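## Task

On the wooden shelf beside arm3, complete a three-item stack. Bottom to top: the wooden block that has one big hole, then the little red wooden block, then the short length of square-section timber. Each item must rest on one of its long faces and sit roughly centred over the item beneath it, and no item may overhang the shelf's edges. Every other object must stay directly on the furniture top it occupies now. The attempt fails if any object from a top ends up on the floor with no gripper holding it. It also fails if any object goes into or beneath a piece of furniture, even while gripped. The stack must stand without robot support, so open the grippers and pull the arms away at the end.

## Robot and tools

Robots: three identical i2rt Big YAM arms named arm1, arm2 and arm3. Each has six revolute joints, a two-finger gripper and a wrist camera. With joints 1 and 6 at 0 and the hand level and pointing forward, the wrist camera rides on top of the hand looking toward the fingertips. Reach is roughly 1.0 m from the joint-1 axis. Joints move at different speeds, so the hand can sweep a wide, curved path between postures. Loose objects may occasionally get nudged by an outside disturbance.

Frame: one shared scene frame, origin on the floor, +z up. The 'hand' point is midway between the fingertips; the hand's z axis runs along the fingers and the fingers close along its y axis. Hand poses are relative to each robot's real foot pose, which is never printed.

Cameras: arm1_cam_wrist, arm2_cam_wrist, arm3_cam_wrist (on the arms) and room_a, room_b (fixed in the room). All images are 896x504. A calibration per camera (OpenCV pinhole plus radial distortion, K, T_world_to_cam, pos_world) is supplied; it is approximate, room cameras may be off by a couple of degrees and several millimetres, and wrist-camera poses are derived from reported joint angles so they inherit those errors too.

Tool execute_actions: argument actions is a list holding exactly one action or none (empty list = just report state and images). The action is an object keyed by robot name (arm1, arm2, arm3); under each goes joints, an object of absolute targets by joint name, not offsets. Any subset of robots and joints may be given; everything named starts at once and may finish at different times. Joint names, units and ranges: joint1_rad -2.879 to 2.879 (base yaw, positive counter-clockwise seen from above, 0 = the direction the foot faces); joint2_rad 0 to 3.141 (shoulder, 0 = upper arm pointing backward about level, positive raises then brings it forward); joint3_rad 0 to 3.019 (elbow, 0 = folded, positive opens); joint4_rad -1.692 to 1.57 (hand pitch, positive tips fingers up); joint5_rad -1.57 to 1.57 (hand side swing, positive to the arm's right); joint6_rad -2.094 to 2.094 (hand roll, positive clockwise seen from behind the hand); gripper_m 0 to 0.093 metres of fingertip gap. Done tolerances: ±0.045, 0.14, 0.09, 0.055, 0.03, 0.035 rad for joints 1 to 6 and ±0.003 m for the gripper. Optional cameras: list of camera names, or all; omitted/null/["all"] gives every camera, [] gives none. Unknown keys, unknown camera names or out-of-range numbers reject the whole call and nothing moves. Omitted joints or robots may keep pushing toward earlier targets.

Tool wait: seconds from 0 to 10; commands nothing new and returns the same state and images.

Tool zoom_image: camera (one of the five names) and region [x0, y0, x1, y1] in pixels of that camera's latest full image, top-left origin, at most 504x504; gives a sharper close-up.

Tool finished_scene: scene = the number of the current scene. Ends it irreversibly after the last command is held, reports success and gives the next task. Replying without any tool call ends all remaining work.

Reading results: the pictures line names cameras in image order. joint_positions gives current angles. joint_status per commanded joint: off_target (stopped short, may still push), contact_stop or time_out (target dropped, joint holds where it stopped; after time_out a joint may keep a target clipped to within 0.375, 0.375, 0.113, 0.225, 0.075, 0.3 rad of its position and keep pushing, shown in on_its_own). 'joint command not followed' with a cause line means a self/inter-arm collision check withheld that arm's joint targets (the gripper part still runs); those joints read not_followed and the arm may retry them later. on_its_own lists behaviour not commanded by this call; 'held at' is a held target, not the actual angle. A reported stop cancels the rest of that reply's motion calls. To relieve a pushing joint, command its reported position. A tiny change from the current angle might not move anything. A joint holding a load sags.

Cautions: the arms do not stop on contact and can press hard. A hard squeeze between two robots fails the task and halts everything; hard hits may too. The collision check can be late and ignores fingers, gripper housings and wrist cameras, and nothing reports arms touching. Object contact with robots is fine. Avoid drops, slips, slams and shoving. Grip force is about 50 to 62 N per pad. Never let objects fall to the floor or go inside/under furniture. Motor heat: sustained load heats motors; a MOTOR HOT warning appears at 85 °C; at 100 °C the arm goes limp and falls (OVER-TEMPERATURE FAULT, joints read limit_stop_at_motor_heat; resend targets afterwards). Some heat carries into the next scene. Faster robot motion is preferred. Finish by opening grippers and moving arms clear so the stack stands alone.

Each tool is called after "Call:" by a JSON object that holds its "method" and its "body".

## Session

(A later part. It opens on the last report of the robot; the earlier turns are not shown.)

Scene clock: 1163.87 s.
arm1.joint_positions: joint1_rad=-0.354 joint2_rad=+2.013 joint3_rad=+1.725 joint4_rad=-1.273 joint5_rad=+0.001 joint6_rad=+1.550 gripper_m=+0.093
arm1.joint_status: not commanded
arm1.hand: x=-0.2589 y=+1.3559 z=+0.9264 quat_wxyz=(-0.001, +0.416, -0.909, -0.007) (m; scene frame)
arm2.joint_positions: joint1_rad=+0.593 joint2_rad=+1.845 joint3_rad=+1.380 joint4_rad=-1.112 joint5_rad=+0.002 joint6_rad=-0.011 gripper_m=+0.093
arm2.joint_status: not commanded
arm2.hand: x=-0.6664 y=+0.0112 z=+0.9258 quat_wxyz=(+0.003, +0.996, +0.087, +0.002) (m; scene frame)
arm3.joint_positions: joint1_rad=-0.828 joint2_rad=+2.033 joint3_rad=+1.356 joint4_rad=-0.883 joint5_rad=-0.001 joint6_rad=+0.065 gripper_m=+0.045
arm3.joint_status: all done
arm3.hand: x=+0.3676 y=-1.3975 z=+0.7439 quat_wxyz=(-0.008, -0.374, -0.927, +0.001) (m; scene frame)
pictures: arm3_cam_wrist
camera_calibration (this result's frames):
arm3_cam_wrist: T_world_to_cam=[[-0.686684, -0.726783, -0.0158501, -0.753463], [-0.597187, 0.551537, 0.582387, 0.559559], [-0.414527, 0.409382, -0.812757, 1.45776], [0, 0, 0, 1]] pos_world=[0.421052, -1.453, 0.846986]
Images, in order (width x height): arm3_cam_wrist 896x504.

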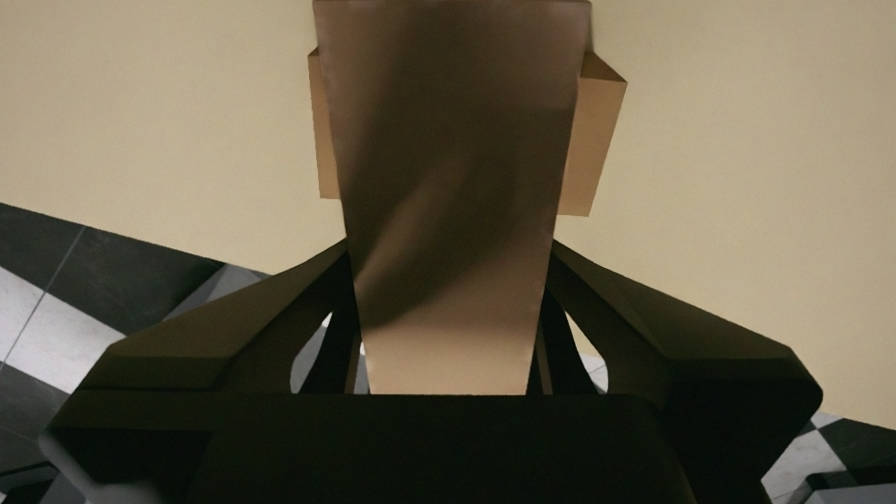

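Call:
{"method": "execute_actions", "body": {"actions": [{"arm3": {"joints": {"joint2_rad": 2.06, "joint4_rad": -0.838}}}], "cameras": ["arm3_cam_wrist", "room_a"]}}

Scene clock: 1172.17 s.
arm1.joint_positions: joint1_rad=-0.354 joint2_rad=+2.013 joint3_rad=+1.725 joint4_rad=-1.273 joint5_rad=+0.001 joint6_rad=+1.550 gripper_m=+0.093
arm1.joint_status: not commanded
arm1.hand: x=-0.2589 y=+1.3559 z=+0.9264 quat_wxyz=(-0.001, +0.416, -0.909, -0.007) (m; scene frame)
arm2.joint_positions: joint1_rad=+0.593 joint2_rad=+1.845 joint3_rad=+1.380 joint4_rad=-1.112 joint5_rad=+0.002 joint6_rad=-0.011 gripper_m=+0.093
arm2.joint_status: not commanded
arm2.hand: x=-0.6664 y=+0.0112 z=+0.9258 quat_wxyz=(+0.003, +0.996, +0.087, +0.002) (m; scene frame)
arm3.joint_positions: joint1_rad=-0.828 joint2_rad=+2.033 joint3_rad=+1.356 joint4_rad=-0.874 joint5_rad=-0.001 joint6_rad=+0.066 gripper_m=+0.045
arm3.joint_status: all done
arm3.hand: x=+0.3692 y=-1.3991 z=+0.7440 quat_wxyz=(-0.012, -0.375, -0.927, +0.002) (m; scene frame)
pictures: arm3_cam_wrist, room_a
camera_calibration (this result's frames):
arm3_cam_wrist: T_world_to_cam=[[-0.687417, -0.726078, -0.0163774, -0.7519], [-0.600593, 0.555646, 0.574931, 0.573921], [-0.408345, 0.405054, -0.818038, 1.45471], [0, 0, 0, 1]] pos_world=[0.421847, -1.45407, 0.847726]
Images, in order (width x height): arm3_cam_wrist 896x504, room_a 896x504.

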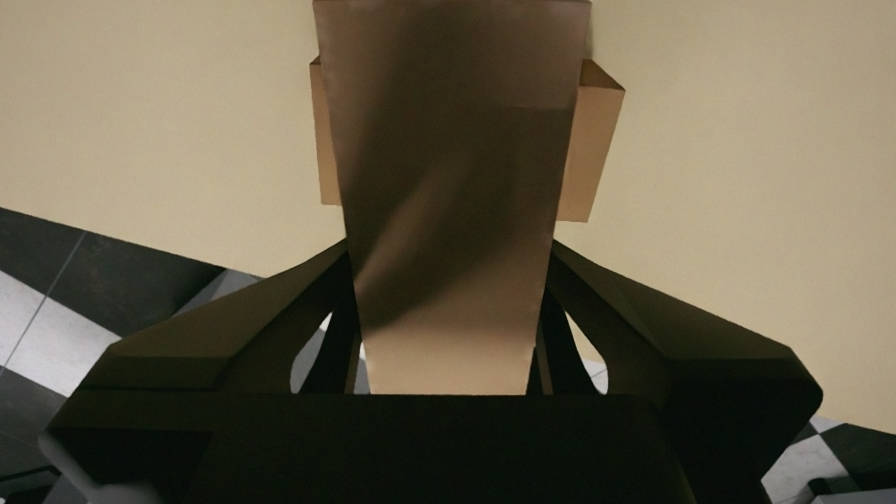

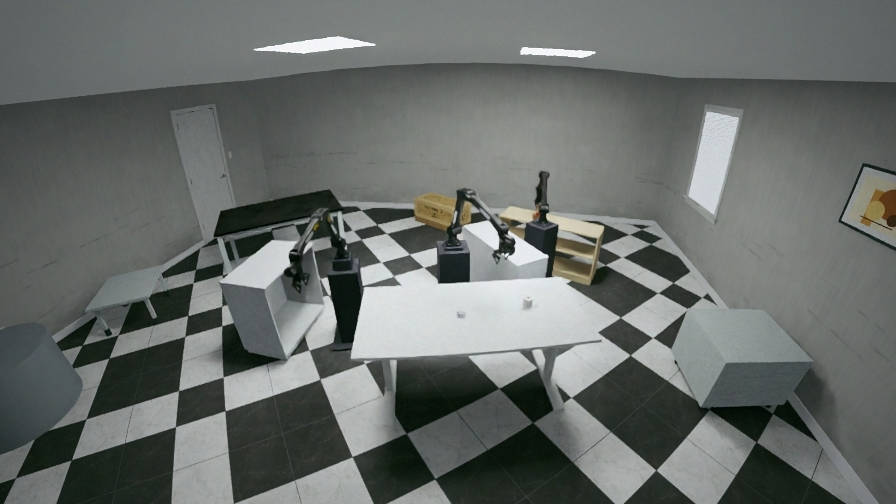

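Call:
{"method": "execute_actions", "body": {"actions": [{"arm3": {"joints": {"joint2_rad": 2.072, "joint4_rad": -0.825}}}], "cameras": ["arm3_cam_wrist", "room_a"]}}

Scene clock: 1192.30 s.
arm1.joint_positions: joint1_rad=-0.354 joint2_rad=+2.013 joint3_rad=+1.725 joint4_rad=-1.273 joint5_rad=+0.001 joint6_rad=+1.550 gripper_m=+0.093
arm1.joint_status: not commanded
arm1.hand: x=-0.2589 y=+1.3559 z=+0.9264 quat_wxyz=(-0.001, +0.416, -0.909, -0.007) (m; scene frame)
arm2.joint_positions: joint1_rad=+0.593 joint2_rad=+1.845 joint3_rad=+1.380 joint4_rad=-1.112 joint5_rad=+0.002 joint6_rad=-0.011 gripper_m=+0.093
arm2.joint_status: not commanded
arm2.hand: x=-0.6664 y=+0.0112 z=+0.9258 quat_wxyz=(+0.003, +0.996, +0.087, +0.002) (m; scene frame)
arm3.joint_positions: joint1_rad=-0.828 joint2_rad=+2.034 joint3_rad=+1.356 joint4_rad=-0.867 joint5_rad=-0.001 joint6_rad=+0.066 gripper_m=+0.045
arm3.joint_status: all done
arm3.hand: x=+0.3704 y=-1.4002 z=+0.7438 quat_wxyz=(-0.015, -0.375, -0.927, +0.003) (m; scene frame)
pictures: arm3_cam_wrist, room_a
camera_calibration (this result's frames):
arm3_cam_wrist: T_world_to_cam=[[-0.687635, -0.725872, -0.0163718, -0.751511], [-0.603063, 0.558448, 0.569606, 0.58414], [-0.404318, 0.401554, -0.821755, 1.45188], [0, 0, 0, 1]] pos_world=[0.42253, -1.45472, 0.84806]
Images, in order (width x height): arm3_cam_wrist 896x504, room_a 896x504.

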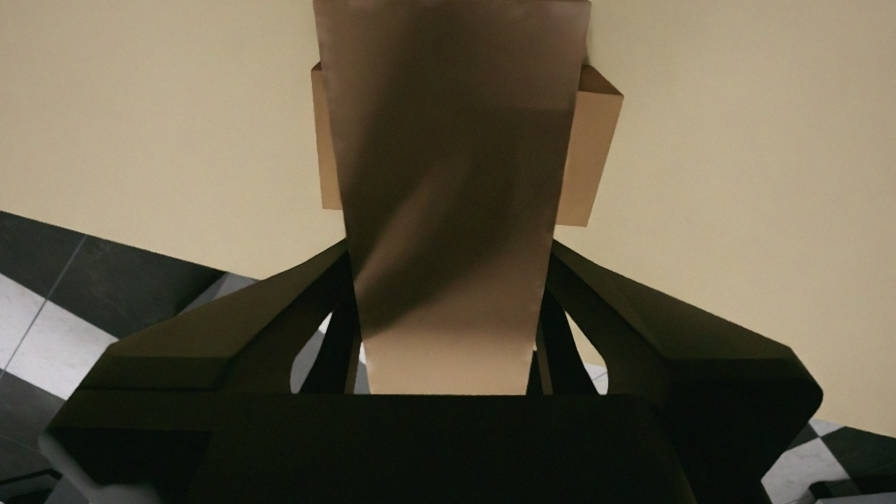

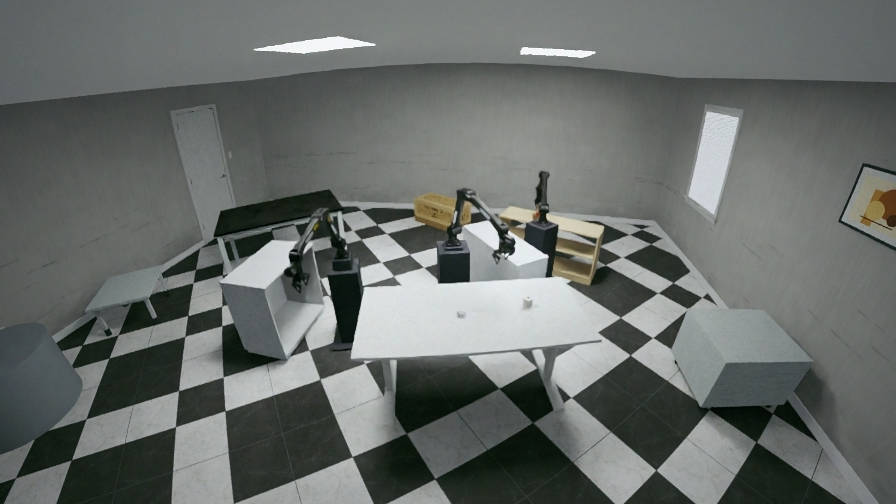

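Call:
{"method": "zoom_image", "body": {"camera": "room_a", "region": [510, 185, 570, 230]}}

Region (510, 185, 570, 230) of room_a's 896x504 image, scaled by 8.400, with more detail than that image has; it fills the top 378 rows of this view, and the rest is white.

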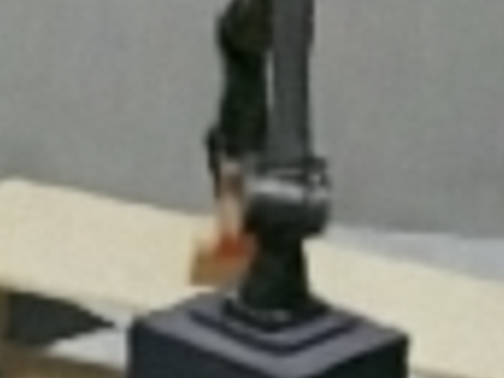

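Call:
{"method": "execute_actions", "body": {"actions": [{"arm3": {"joints": {"joint2_rad": 2.088, "joint4_rad": -0.815}}}], "cameras": ["arm3_cam_wrist"]}}

Scene clock: 1231.03 s.
arm1.joint_positions: joint1_rad=-0.354 joint2_rad=+2.013 joint3_rad=+1.725 joint4_rad=-1.273 joint5_rad=+0.001 joint6_rad=+1.550 gripper_m=+0.093
arm1.joint_status: not commanded
arm1.hand: x=-0.2589 y=+1.3559 z=+0.9264 quat_wxyz=(-0.001, +0.416, -0.909, -0.007) (m; scene frame)
arm2.joint_positions: joint1_rad=+0.593 joint2_rad=+1.845 joint3_rad=+1.380 joint4_rad=-1.112 joint5_rad=+0.002 joint6_rad=-0.011 gripper_m=+0.093
arm2.joint_status: not commanded
arm2.hand: x=-0.6664 y=+0.0112 z=+0.9258 quat_wxyz=(+0.003, +0.996, +0.087, +0.002) (m; scene frame)
arm3.joint_positions: joint1_rad=-0.828 joint2_rad=+2.034 joint3_rad=+1.356 joint4_rad=-0.865 joint5_rad=-0.001 joint6_rad=+0.067 gripper_m=+0.045
arm3.joint_status: all done
arm3.hand: x=+0.3708 y=-1.4005 z=+0.7436 quat_wxyz=(-0.016, -0.375, -0.927, +0.004) (m; scene frame)
pictures: arm3_cam_wrist
camera_calibration (this result's frames):
arm3_cam_wrist: T_world_to_cam=[[-0.687904, -0.725623, -0.0161113, -0.751297], [-0.603533, 0.559548, 0.568026, 0.587546], [-0.403158, 0.400471, -0.822853, 1.45088], [0, 0, 0, 1]] pos_world=[0.422718, -1.45496, 0.848019]
Images, in order (width x height): arm3_cam_wrist 896x504.

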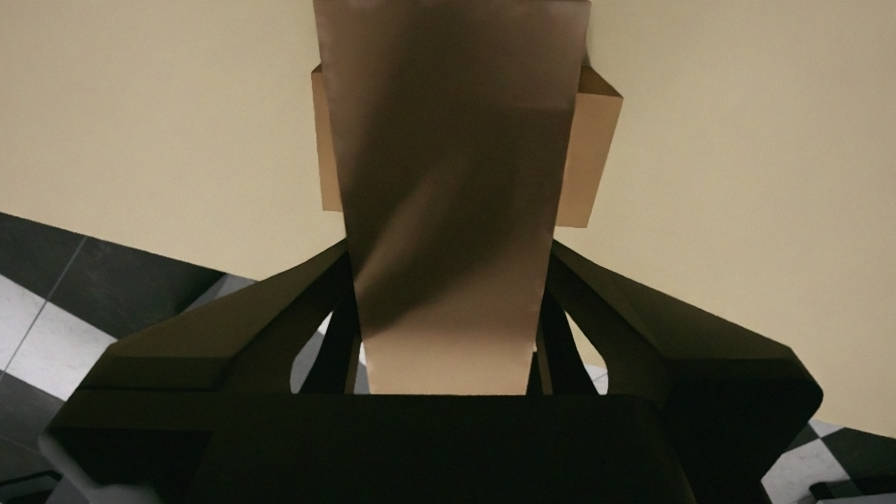

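Call:
{"method": "execute_actions", "body": {"actions": [{"arm3": {"joints": {"joint1_rad": -0.828, "joint2_rad": 2.03, "joint4_rad": -0.868, "joint6_rad": 0.067}}}], "cameras": []}}

Call:
{"method": "execute_actions", "body": {"actions": [{"arm3": {"joints": {"gripper_m": 0.093}}}], "cameras": ["arm3_cam_wrist"]}}

Scene clock: 1273.00 s.
arm1.joint_positions: joint1_rad=-0.354 joint2_rad=+2.013 joint3_rad=+1.725 joint4_rad=-1.273 joint5_rad=+0.001 joint6_rad=+1.550 gripper_m=+0.093
arm1.joint_status: not commanded
arm1.hand: x=-0.2589 y=+1.3559 z=+0.9264 quat_wxyz=(-0.001, +0.416, -0.909, -0.007) (m; scene frame)
arm2.joint_positions: joint1_rad=+0.593 joint2_rad=+1.845 joint3_rad=+1.380 joint4_rad=-1.112 joint5_rad=+0.002 joint6_rad=-0.011 gripper_m=+0.093
arm2.joint_status: not commanded
arm2.hand: x=-0.6664 y=+0.0112 z=+0.9258 quat_wxyz=(+0.003, +0.996, +0.087, +0.002) (m; scene frame)
arm3.joint_positions: joint1_rad=-0.828 joint2_rad=+2.033 joint3_rad=+1.356 joint4_rad=-0.866 joint5_rad=-0.001 joint6_rad=+0.067 gripper_m=+0.045
arm3.joint_status: all done
arm3.hand: x=+0.3708 y=-1.4005 z=+0.7444 quat_wxyz=(-0.016, -0.375, -0.927, +0.004) (m; scene frame)
pictures: none
No camera images: the call's "cameras" was empty. Leave "cameras" out to get every camera's image.

Scene clock: 1273.63 s.
arm1.joint_positions: joint1_rad=-0.354 joint2_rad=+2.013 joint3_rad=+1.725 joint4_rad=-1.273 joint5_rad=+0.001 joint6_rad=+1.550 gripper_m=+0.093
arm1.joint_status: not commanded
arm1.hand: x=-0.2589 y=+1.3559 z=+0.9264 quat_wxyz=(-0.001, +0.416, -0.909, -0.007) (m; scene frame)
arm2.joint_positions: joint1_rad=+0.593 joint2_rad=+1.845 joint3_rad=+1.380 joint4_rad=-1.112 joint5_rad=+0.002 joint6_rad=-0.011 gripper_m=+0.093
arm2.joint_status: not commanded
arm2.hand: x=-0.6664 y=+0.0112 z=+0.9258 quat_wxyz=(+0.003, +0.996, +0.087, +0.002) (m; scene frame)
arm3.joint_positions: joint1_rad=-0.828 joint2_rad=+2.033 joint3_rad=+1.356 joint4_rad=-0.866 joint5_rad=-0.001 joint6_rad=+0.067 gripper_m=+0.093
arm3.joint_status: all done
arm3.hand: x=+0.3704 y=-1.4003 z=+0.7440 quat_wxyz=(-0.016, -0.375, -0.927, +0.004) (m; scene frame)
pictures: arm3_cam_wrist
camera_calibration (this result's frames):
arm3_cam_wrist: T_world_to_cam=[[-0.687912, -0.725616, -0.016068, -0.751337], [-0.603203, 0.559267, 0.568653, 0.585983], [-0.403637, 0.400875, -0.822421, 1.45136], [0, 0, 0, 1]] pos_world=[0.422434, -1.45472, 0.848331]
Images, in order (width x height): arm3_cam_wrist 896x504.

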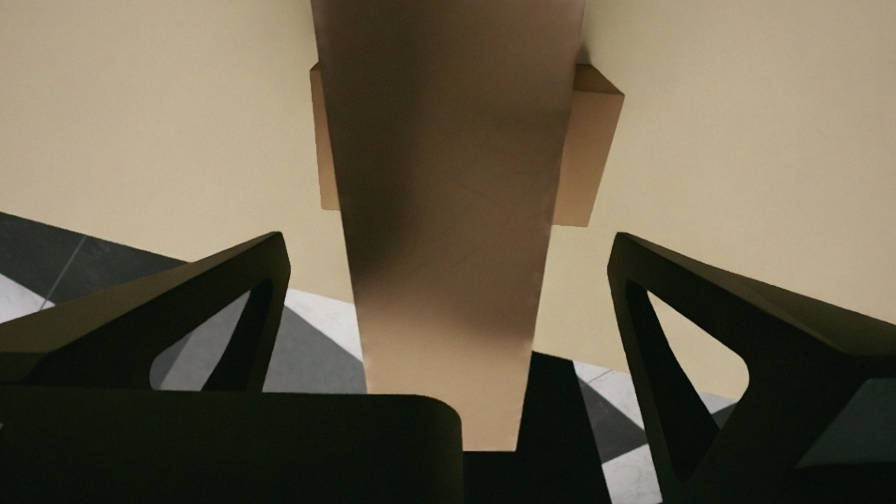

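Call:
{"method": "execute_actions", "body": {"actions": [{"arm3": {"joints": {"joint2_rad": 1.82, "joint4_rad": -1.09}}}], "cameras": ["arm3_cam_wrist", "room_a", "room_b"]}}

Scene clock: 1287.00 s.
arm1.joint_positions: joint1_rad=-0.354 joint2_rad=+2.013 joint3_rad=+1.725 joint4_rad=-1.273 joint5_rad=+0.001 joint6_rad=+1.550 gripper_m=+0.093
arm1.joint_status: not commanded
arm1.hand: x=-0.2589 y=+1.3559 z=+0.9264 quat_wxyz=(-0.001, +0.416, -0.909, -0.007) (m; scene frame)
arm2.joint_positions: joint1_rad=+0.593 joint2_rad=+1.845 joint3_rad=+1.380 joint4_rad=-1.112 joint5_rad=+0.002 joint6_rad=-0.011 gripper_m=+0.093
arm2.joint_status: not commanded
arm2.hand: x=-0.6664 y=+0.0112 z=+0.9258 quat_wxyz=(+0.003, +0.996, +0.087, +0.002) (m; scene frame)
arm3.joint_positions: joint1_rad=-0.828 joint2_rad=+1.822 joint3_rad=+1.349 joint4_rad=-1.077 joint5_rad=-0.001 joint6_rad=+0.067 gripper_m=+0.093
arm3.joint_status: all done
arm3.hand: x=+0.3478 y=-1.3815 z=+0.8506 quat_wxyz=(-0.013, -0.375, -0.927, +0.003) (m; scene frame)
pictures: arm3_cam_wrist, room_a, room_b
camera_calibration (this result's frames):
arm3_cam_wrist: T_world_to_cam=[[-0.68798, -0.725559, -0.0156998, -0.751734], [-0.600382, 0.556867, 0.57397, 0.492404], [-0.407707, 0.404306, -0.818726, 1.52542], [0, 0, 0, 1]] pos_world=[0.400377, -1.43637, 0.954475]
Images, in order (width x height): arm3_cam_wrist 896x504, room_a 896x504, room_b 896x504.

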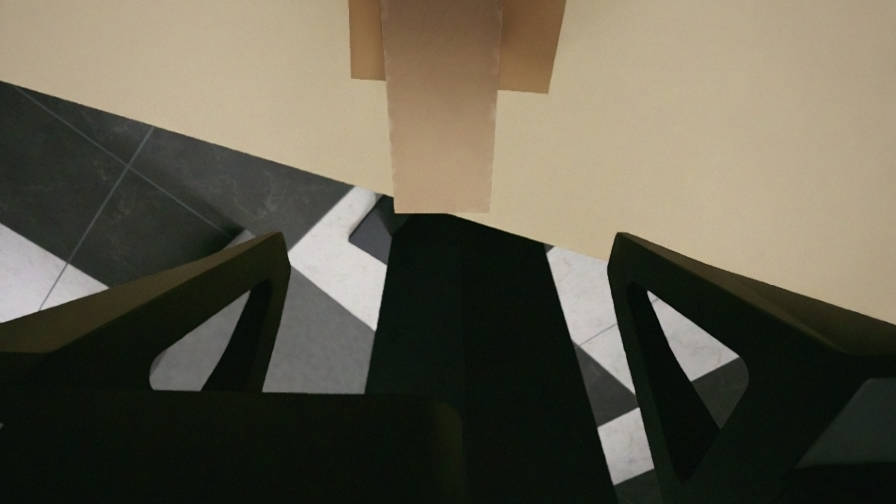

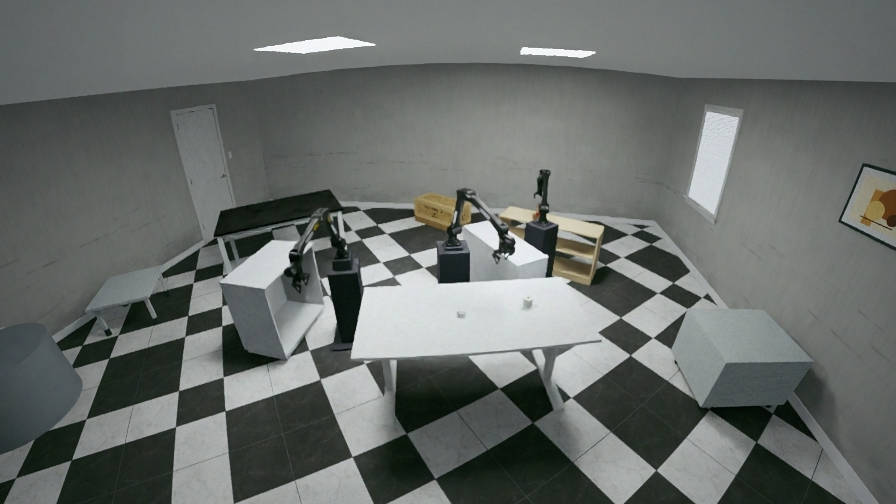

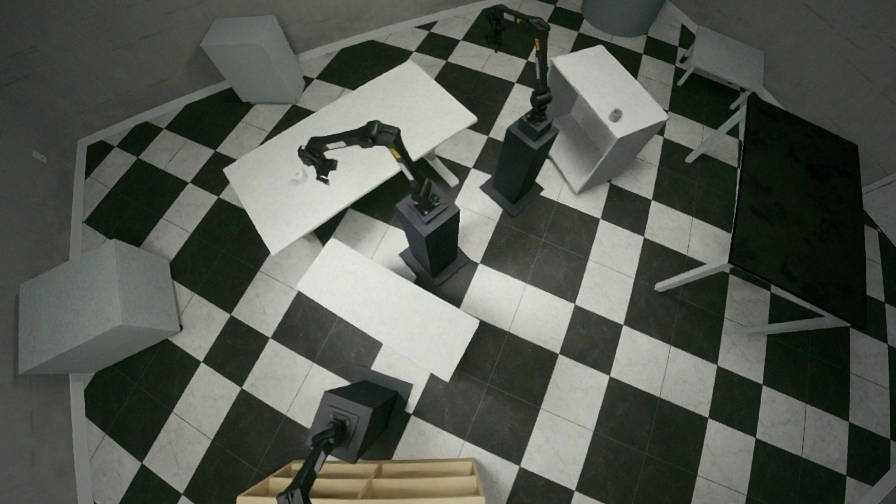

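Call:
{"method": "execute_actions", "body": {"actions": [{"arm3": {"joints": {"joint1_rad": -0.4, "joint2_rad": 1.72, "joint4_rad": -1.15}}}], "cameras": ["arm3_cam_wrist", "room_a"]}}

Scene clock: 1298.40 s.
arm1.joint_positions: joint1_rad=-0.354 joint2_rad=+2.013 joint3_rad=+1.725 joint4_rad=-1.273 joint5_rad=+0.001 joint6_rad=+1.550 gripper_m=+0.093
arm1.joint_status: not commanded
arm1.hand: x=-0.2589 y=+1.3559 z=+0.9264 quat_wxyz=(-0.001, +0.416, -0.909, -0.007) (m; scene frame)
arm2.joint_positions: joint1_rad=+0.593 joint2_rad=+1.845 joint3_rad=+1.380 joint4_rad=-1.112 joint5_rad=+0.002 joint6_rad=-0.011 gripper_m=+0.093
arm2.joint_status: not commanded
arm2.hand: x=-0.6664 y=+0.0112 z=+0.9258 quat_wxyz=(+0.003, +0.996, +0.087, +0.002) (m; scene frame)
arm3.joint_positions: joint1_rad=-0.395 joint2_rad=+1.725 joint3_rad=+1.349 joint4_rad=-1.137 joint5_rad=-0.001 joint6_rad=+0.067 gripper_m=+0.093
arm3.joint_status: all done
arm3.hand: x=+0.4435 y=-1.1784 z=+0.8987 quat_wxyz=(-0.032, -0.167, -0.985, +0.003) (m; scene frame)
pictures: arm3_cam_wrist, room_a
camera_calibration (this result's frames):
arm3_cam_wrist: T_world_to_cam=[[-0.319533, -0.947441, -0.0159156, -0.962548], [-0.798506, 0.260184, 0.542856, 0.175356], [-0.510183, 0.186169, -0.839675, 1.32891], [0, 0, 0, 1]] pos_world=[0.510446, -1.20499, 1.00534]
Images, in order (width x height): arm3_cam_wrist 896x504, room_a 896x504.

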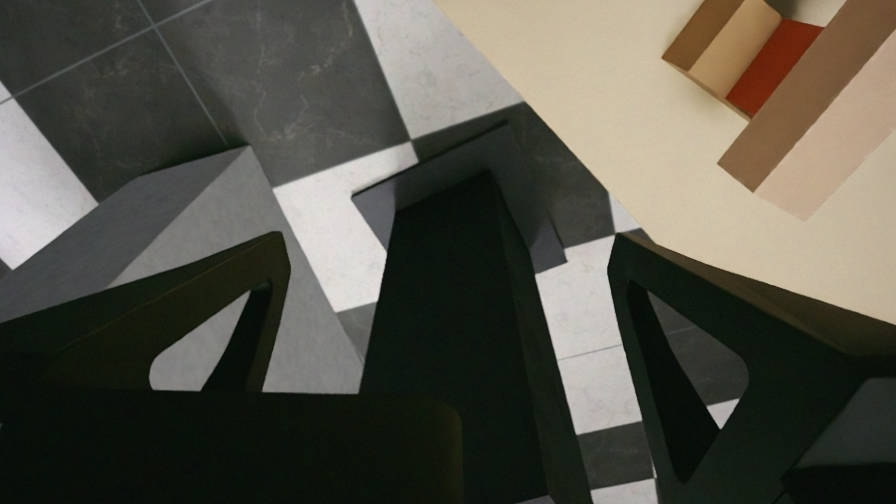

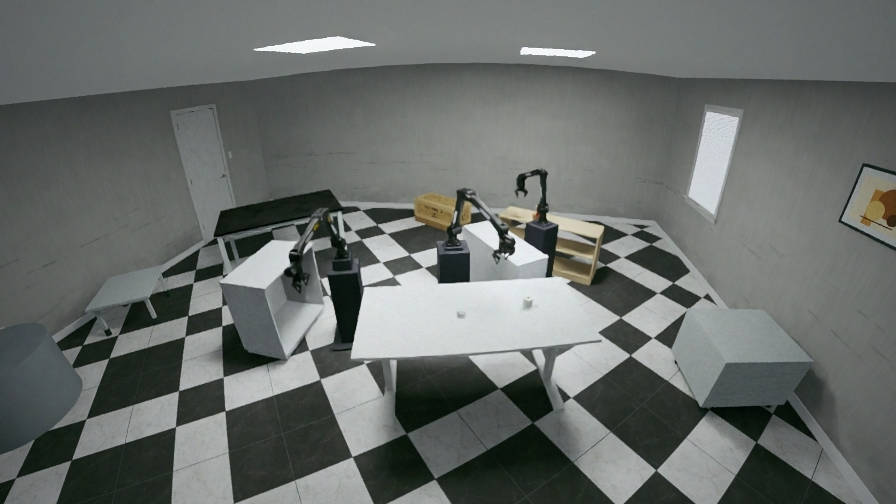

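Call:
{"method": "zoom_image", "body": {"camera": "arm3_cam_wrist", "region": [620, 0, 896, 240]}}

Region (620, 0, 896, 240) of arm3_cam_wrist's 896x504 image, scaled by 1.826, with more detail than that image has; it fills the top 438 rows of this view, and the rest is white.

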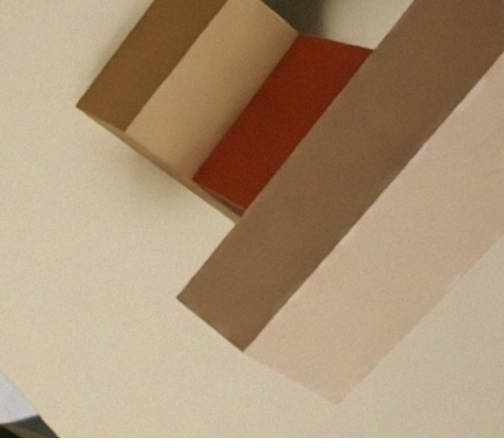

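Call:
{"method": "execute_actions", "body": {"actions": [{"arm3": {"joints": {"joint1_rad": 0.2}}}], "cameras": ["room_a", "room_b"]}}

Scene clock: 1310.10 s.
arm1.joint_positions: joint1_rad=-0.354 joint2_rad=+2.013 joint3_rad=+1.725 joint4_rad=-1.273 joint5_rad=+0.001 joint6_rad=+1.550 gripper_m=+0.093
arm1.joint_status: not commanded
arm1.hand: x=-0.2589 y=+1.3559 z=+0.9264 quat_wxyz=(-0.001, +0.416, -0.909, -0.007) (m; scene frame)
arm2.joint_positions: joint1_rad=+0.593 joint2_rad=+1.845 joint3_rad=+1.380 joint4_rad=-1.112 joint5_rad=+0.002 joint6_rad=-0.011 gripper_m=+0.093
arm2.joint_status: not commanded
arm2.hand: x=-0.6664 y=+0.0112 z=+0.9258 quat_wxyz=(+0.003, +0.996, +0.087, +0.002) (m; scene frame)
arm3.joint_positions: joint1_rad=+0.208 joint2_rad=+1.725 joint3_rad=+1.349 joint4_rad=-1.137 joint5_rad=-0.001 joint6_rad=+0.067 gripper_m=+0.093
arm3.joint_status: all done
arm3.hand: x=+0.4336 y=-0.8715 z=+0.8982 quat_wxyz=(-0.031, +0.134, -0.991, -0.005) (m; scene frame)
pictures: room_a, room_b
Images, in order (width x height): room_a 896x504, room_b 896x504.

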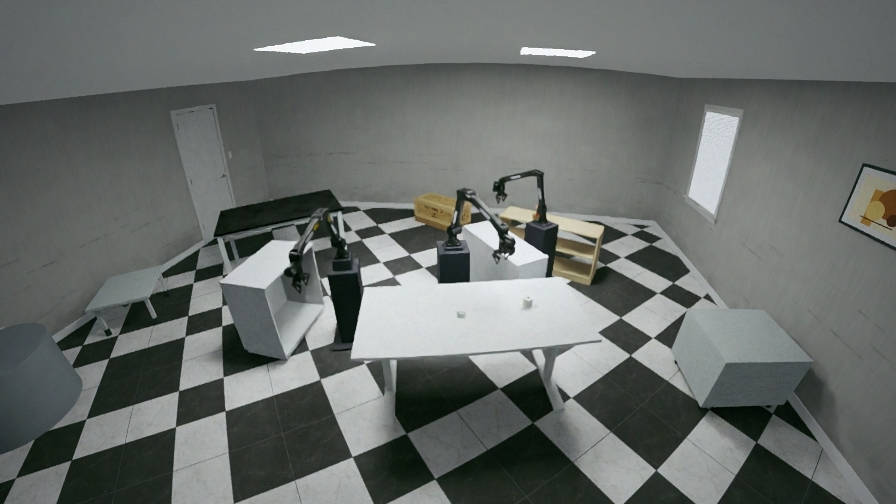

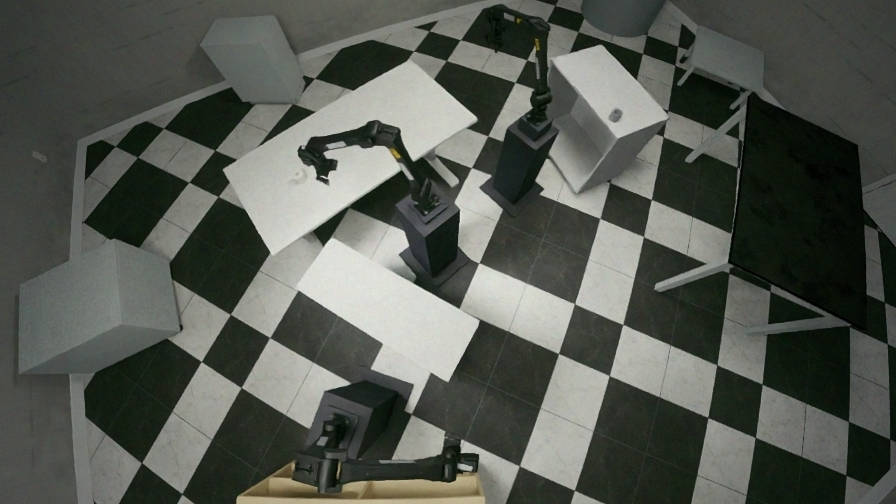

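Call:
{"method": "zoom_image", "body": {"camera": "room_a", "region": [495, 180, 615, 260]}}

Region (495, 180, 615, 260) of room_a's 896x504 image, scaled by 4.200, with more detail than that image has.

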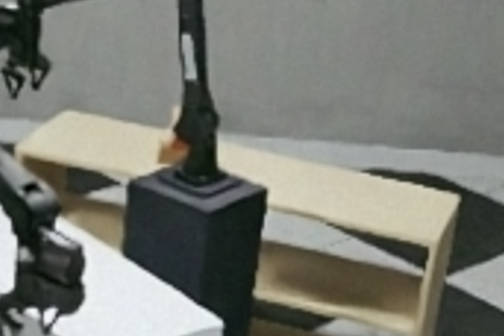

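The pile is standing and all arms are clear, so I'm ending scene 1.

Call:
{"method": "finished_scene", "body": {"scene": 1}}

The scene is finished: the task was done.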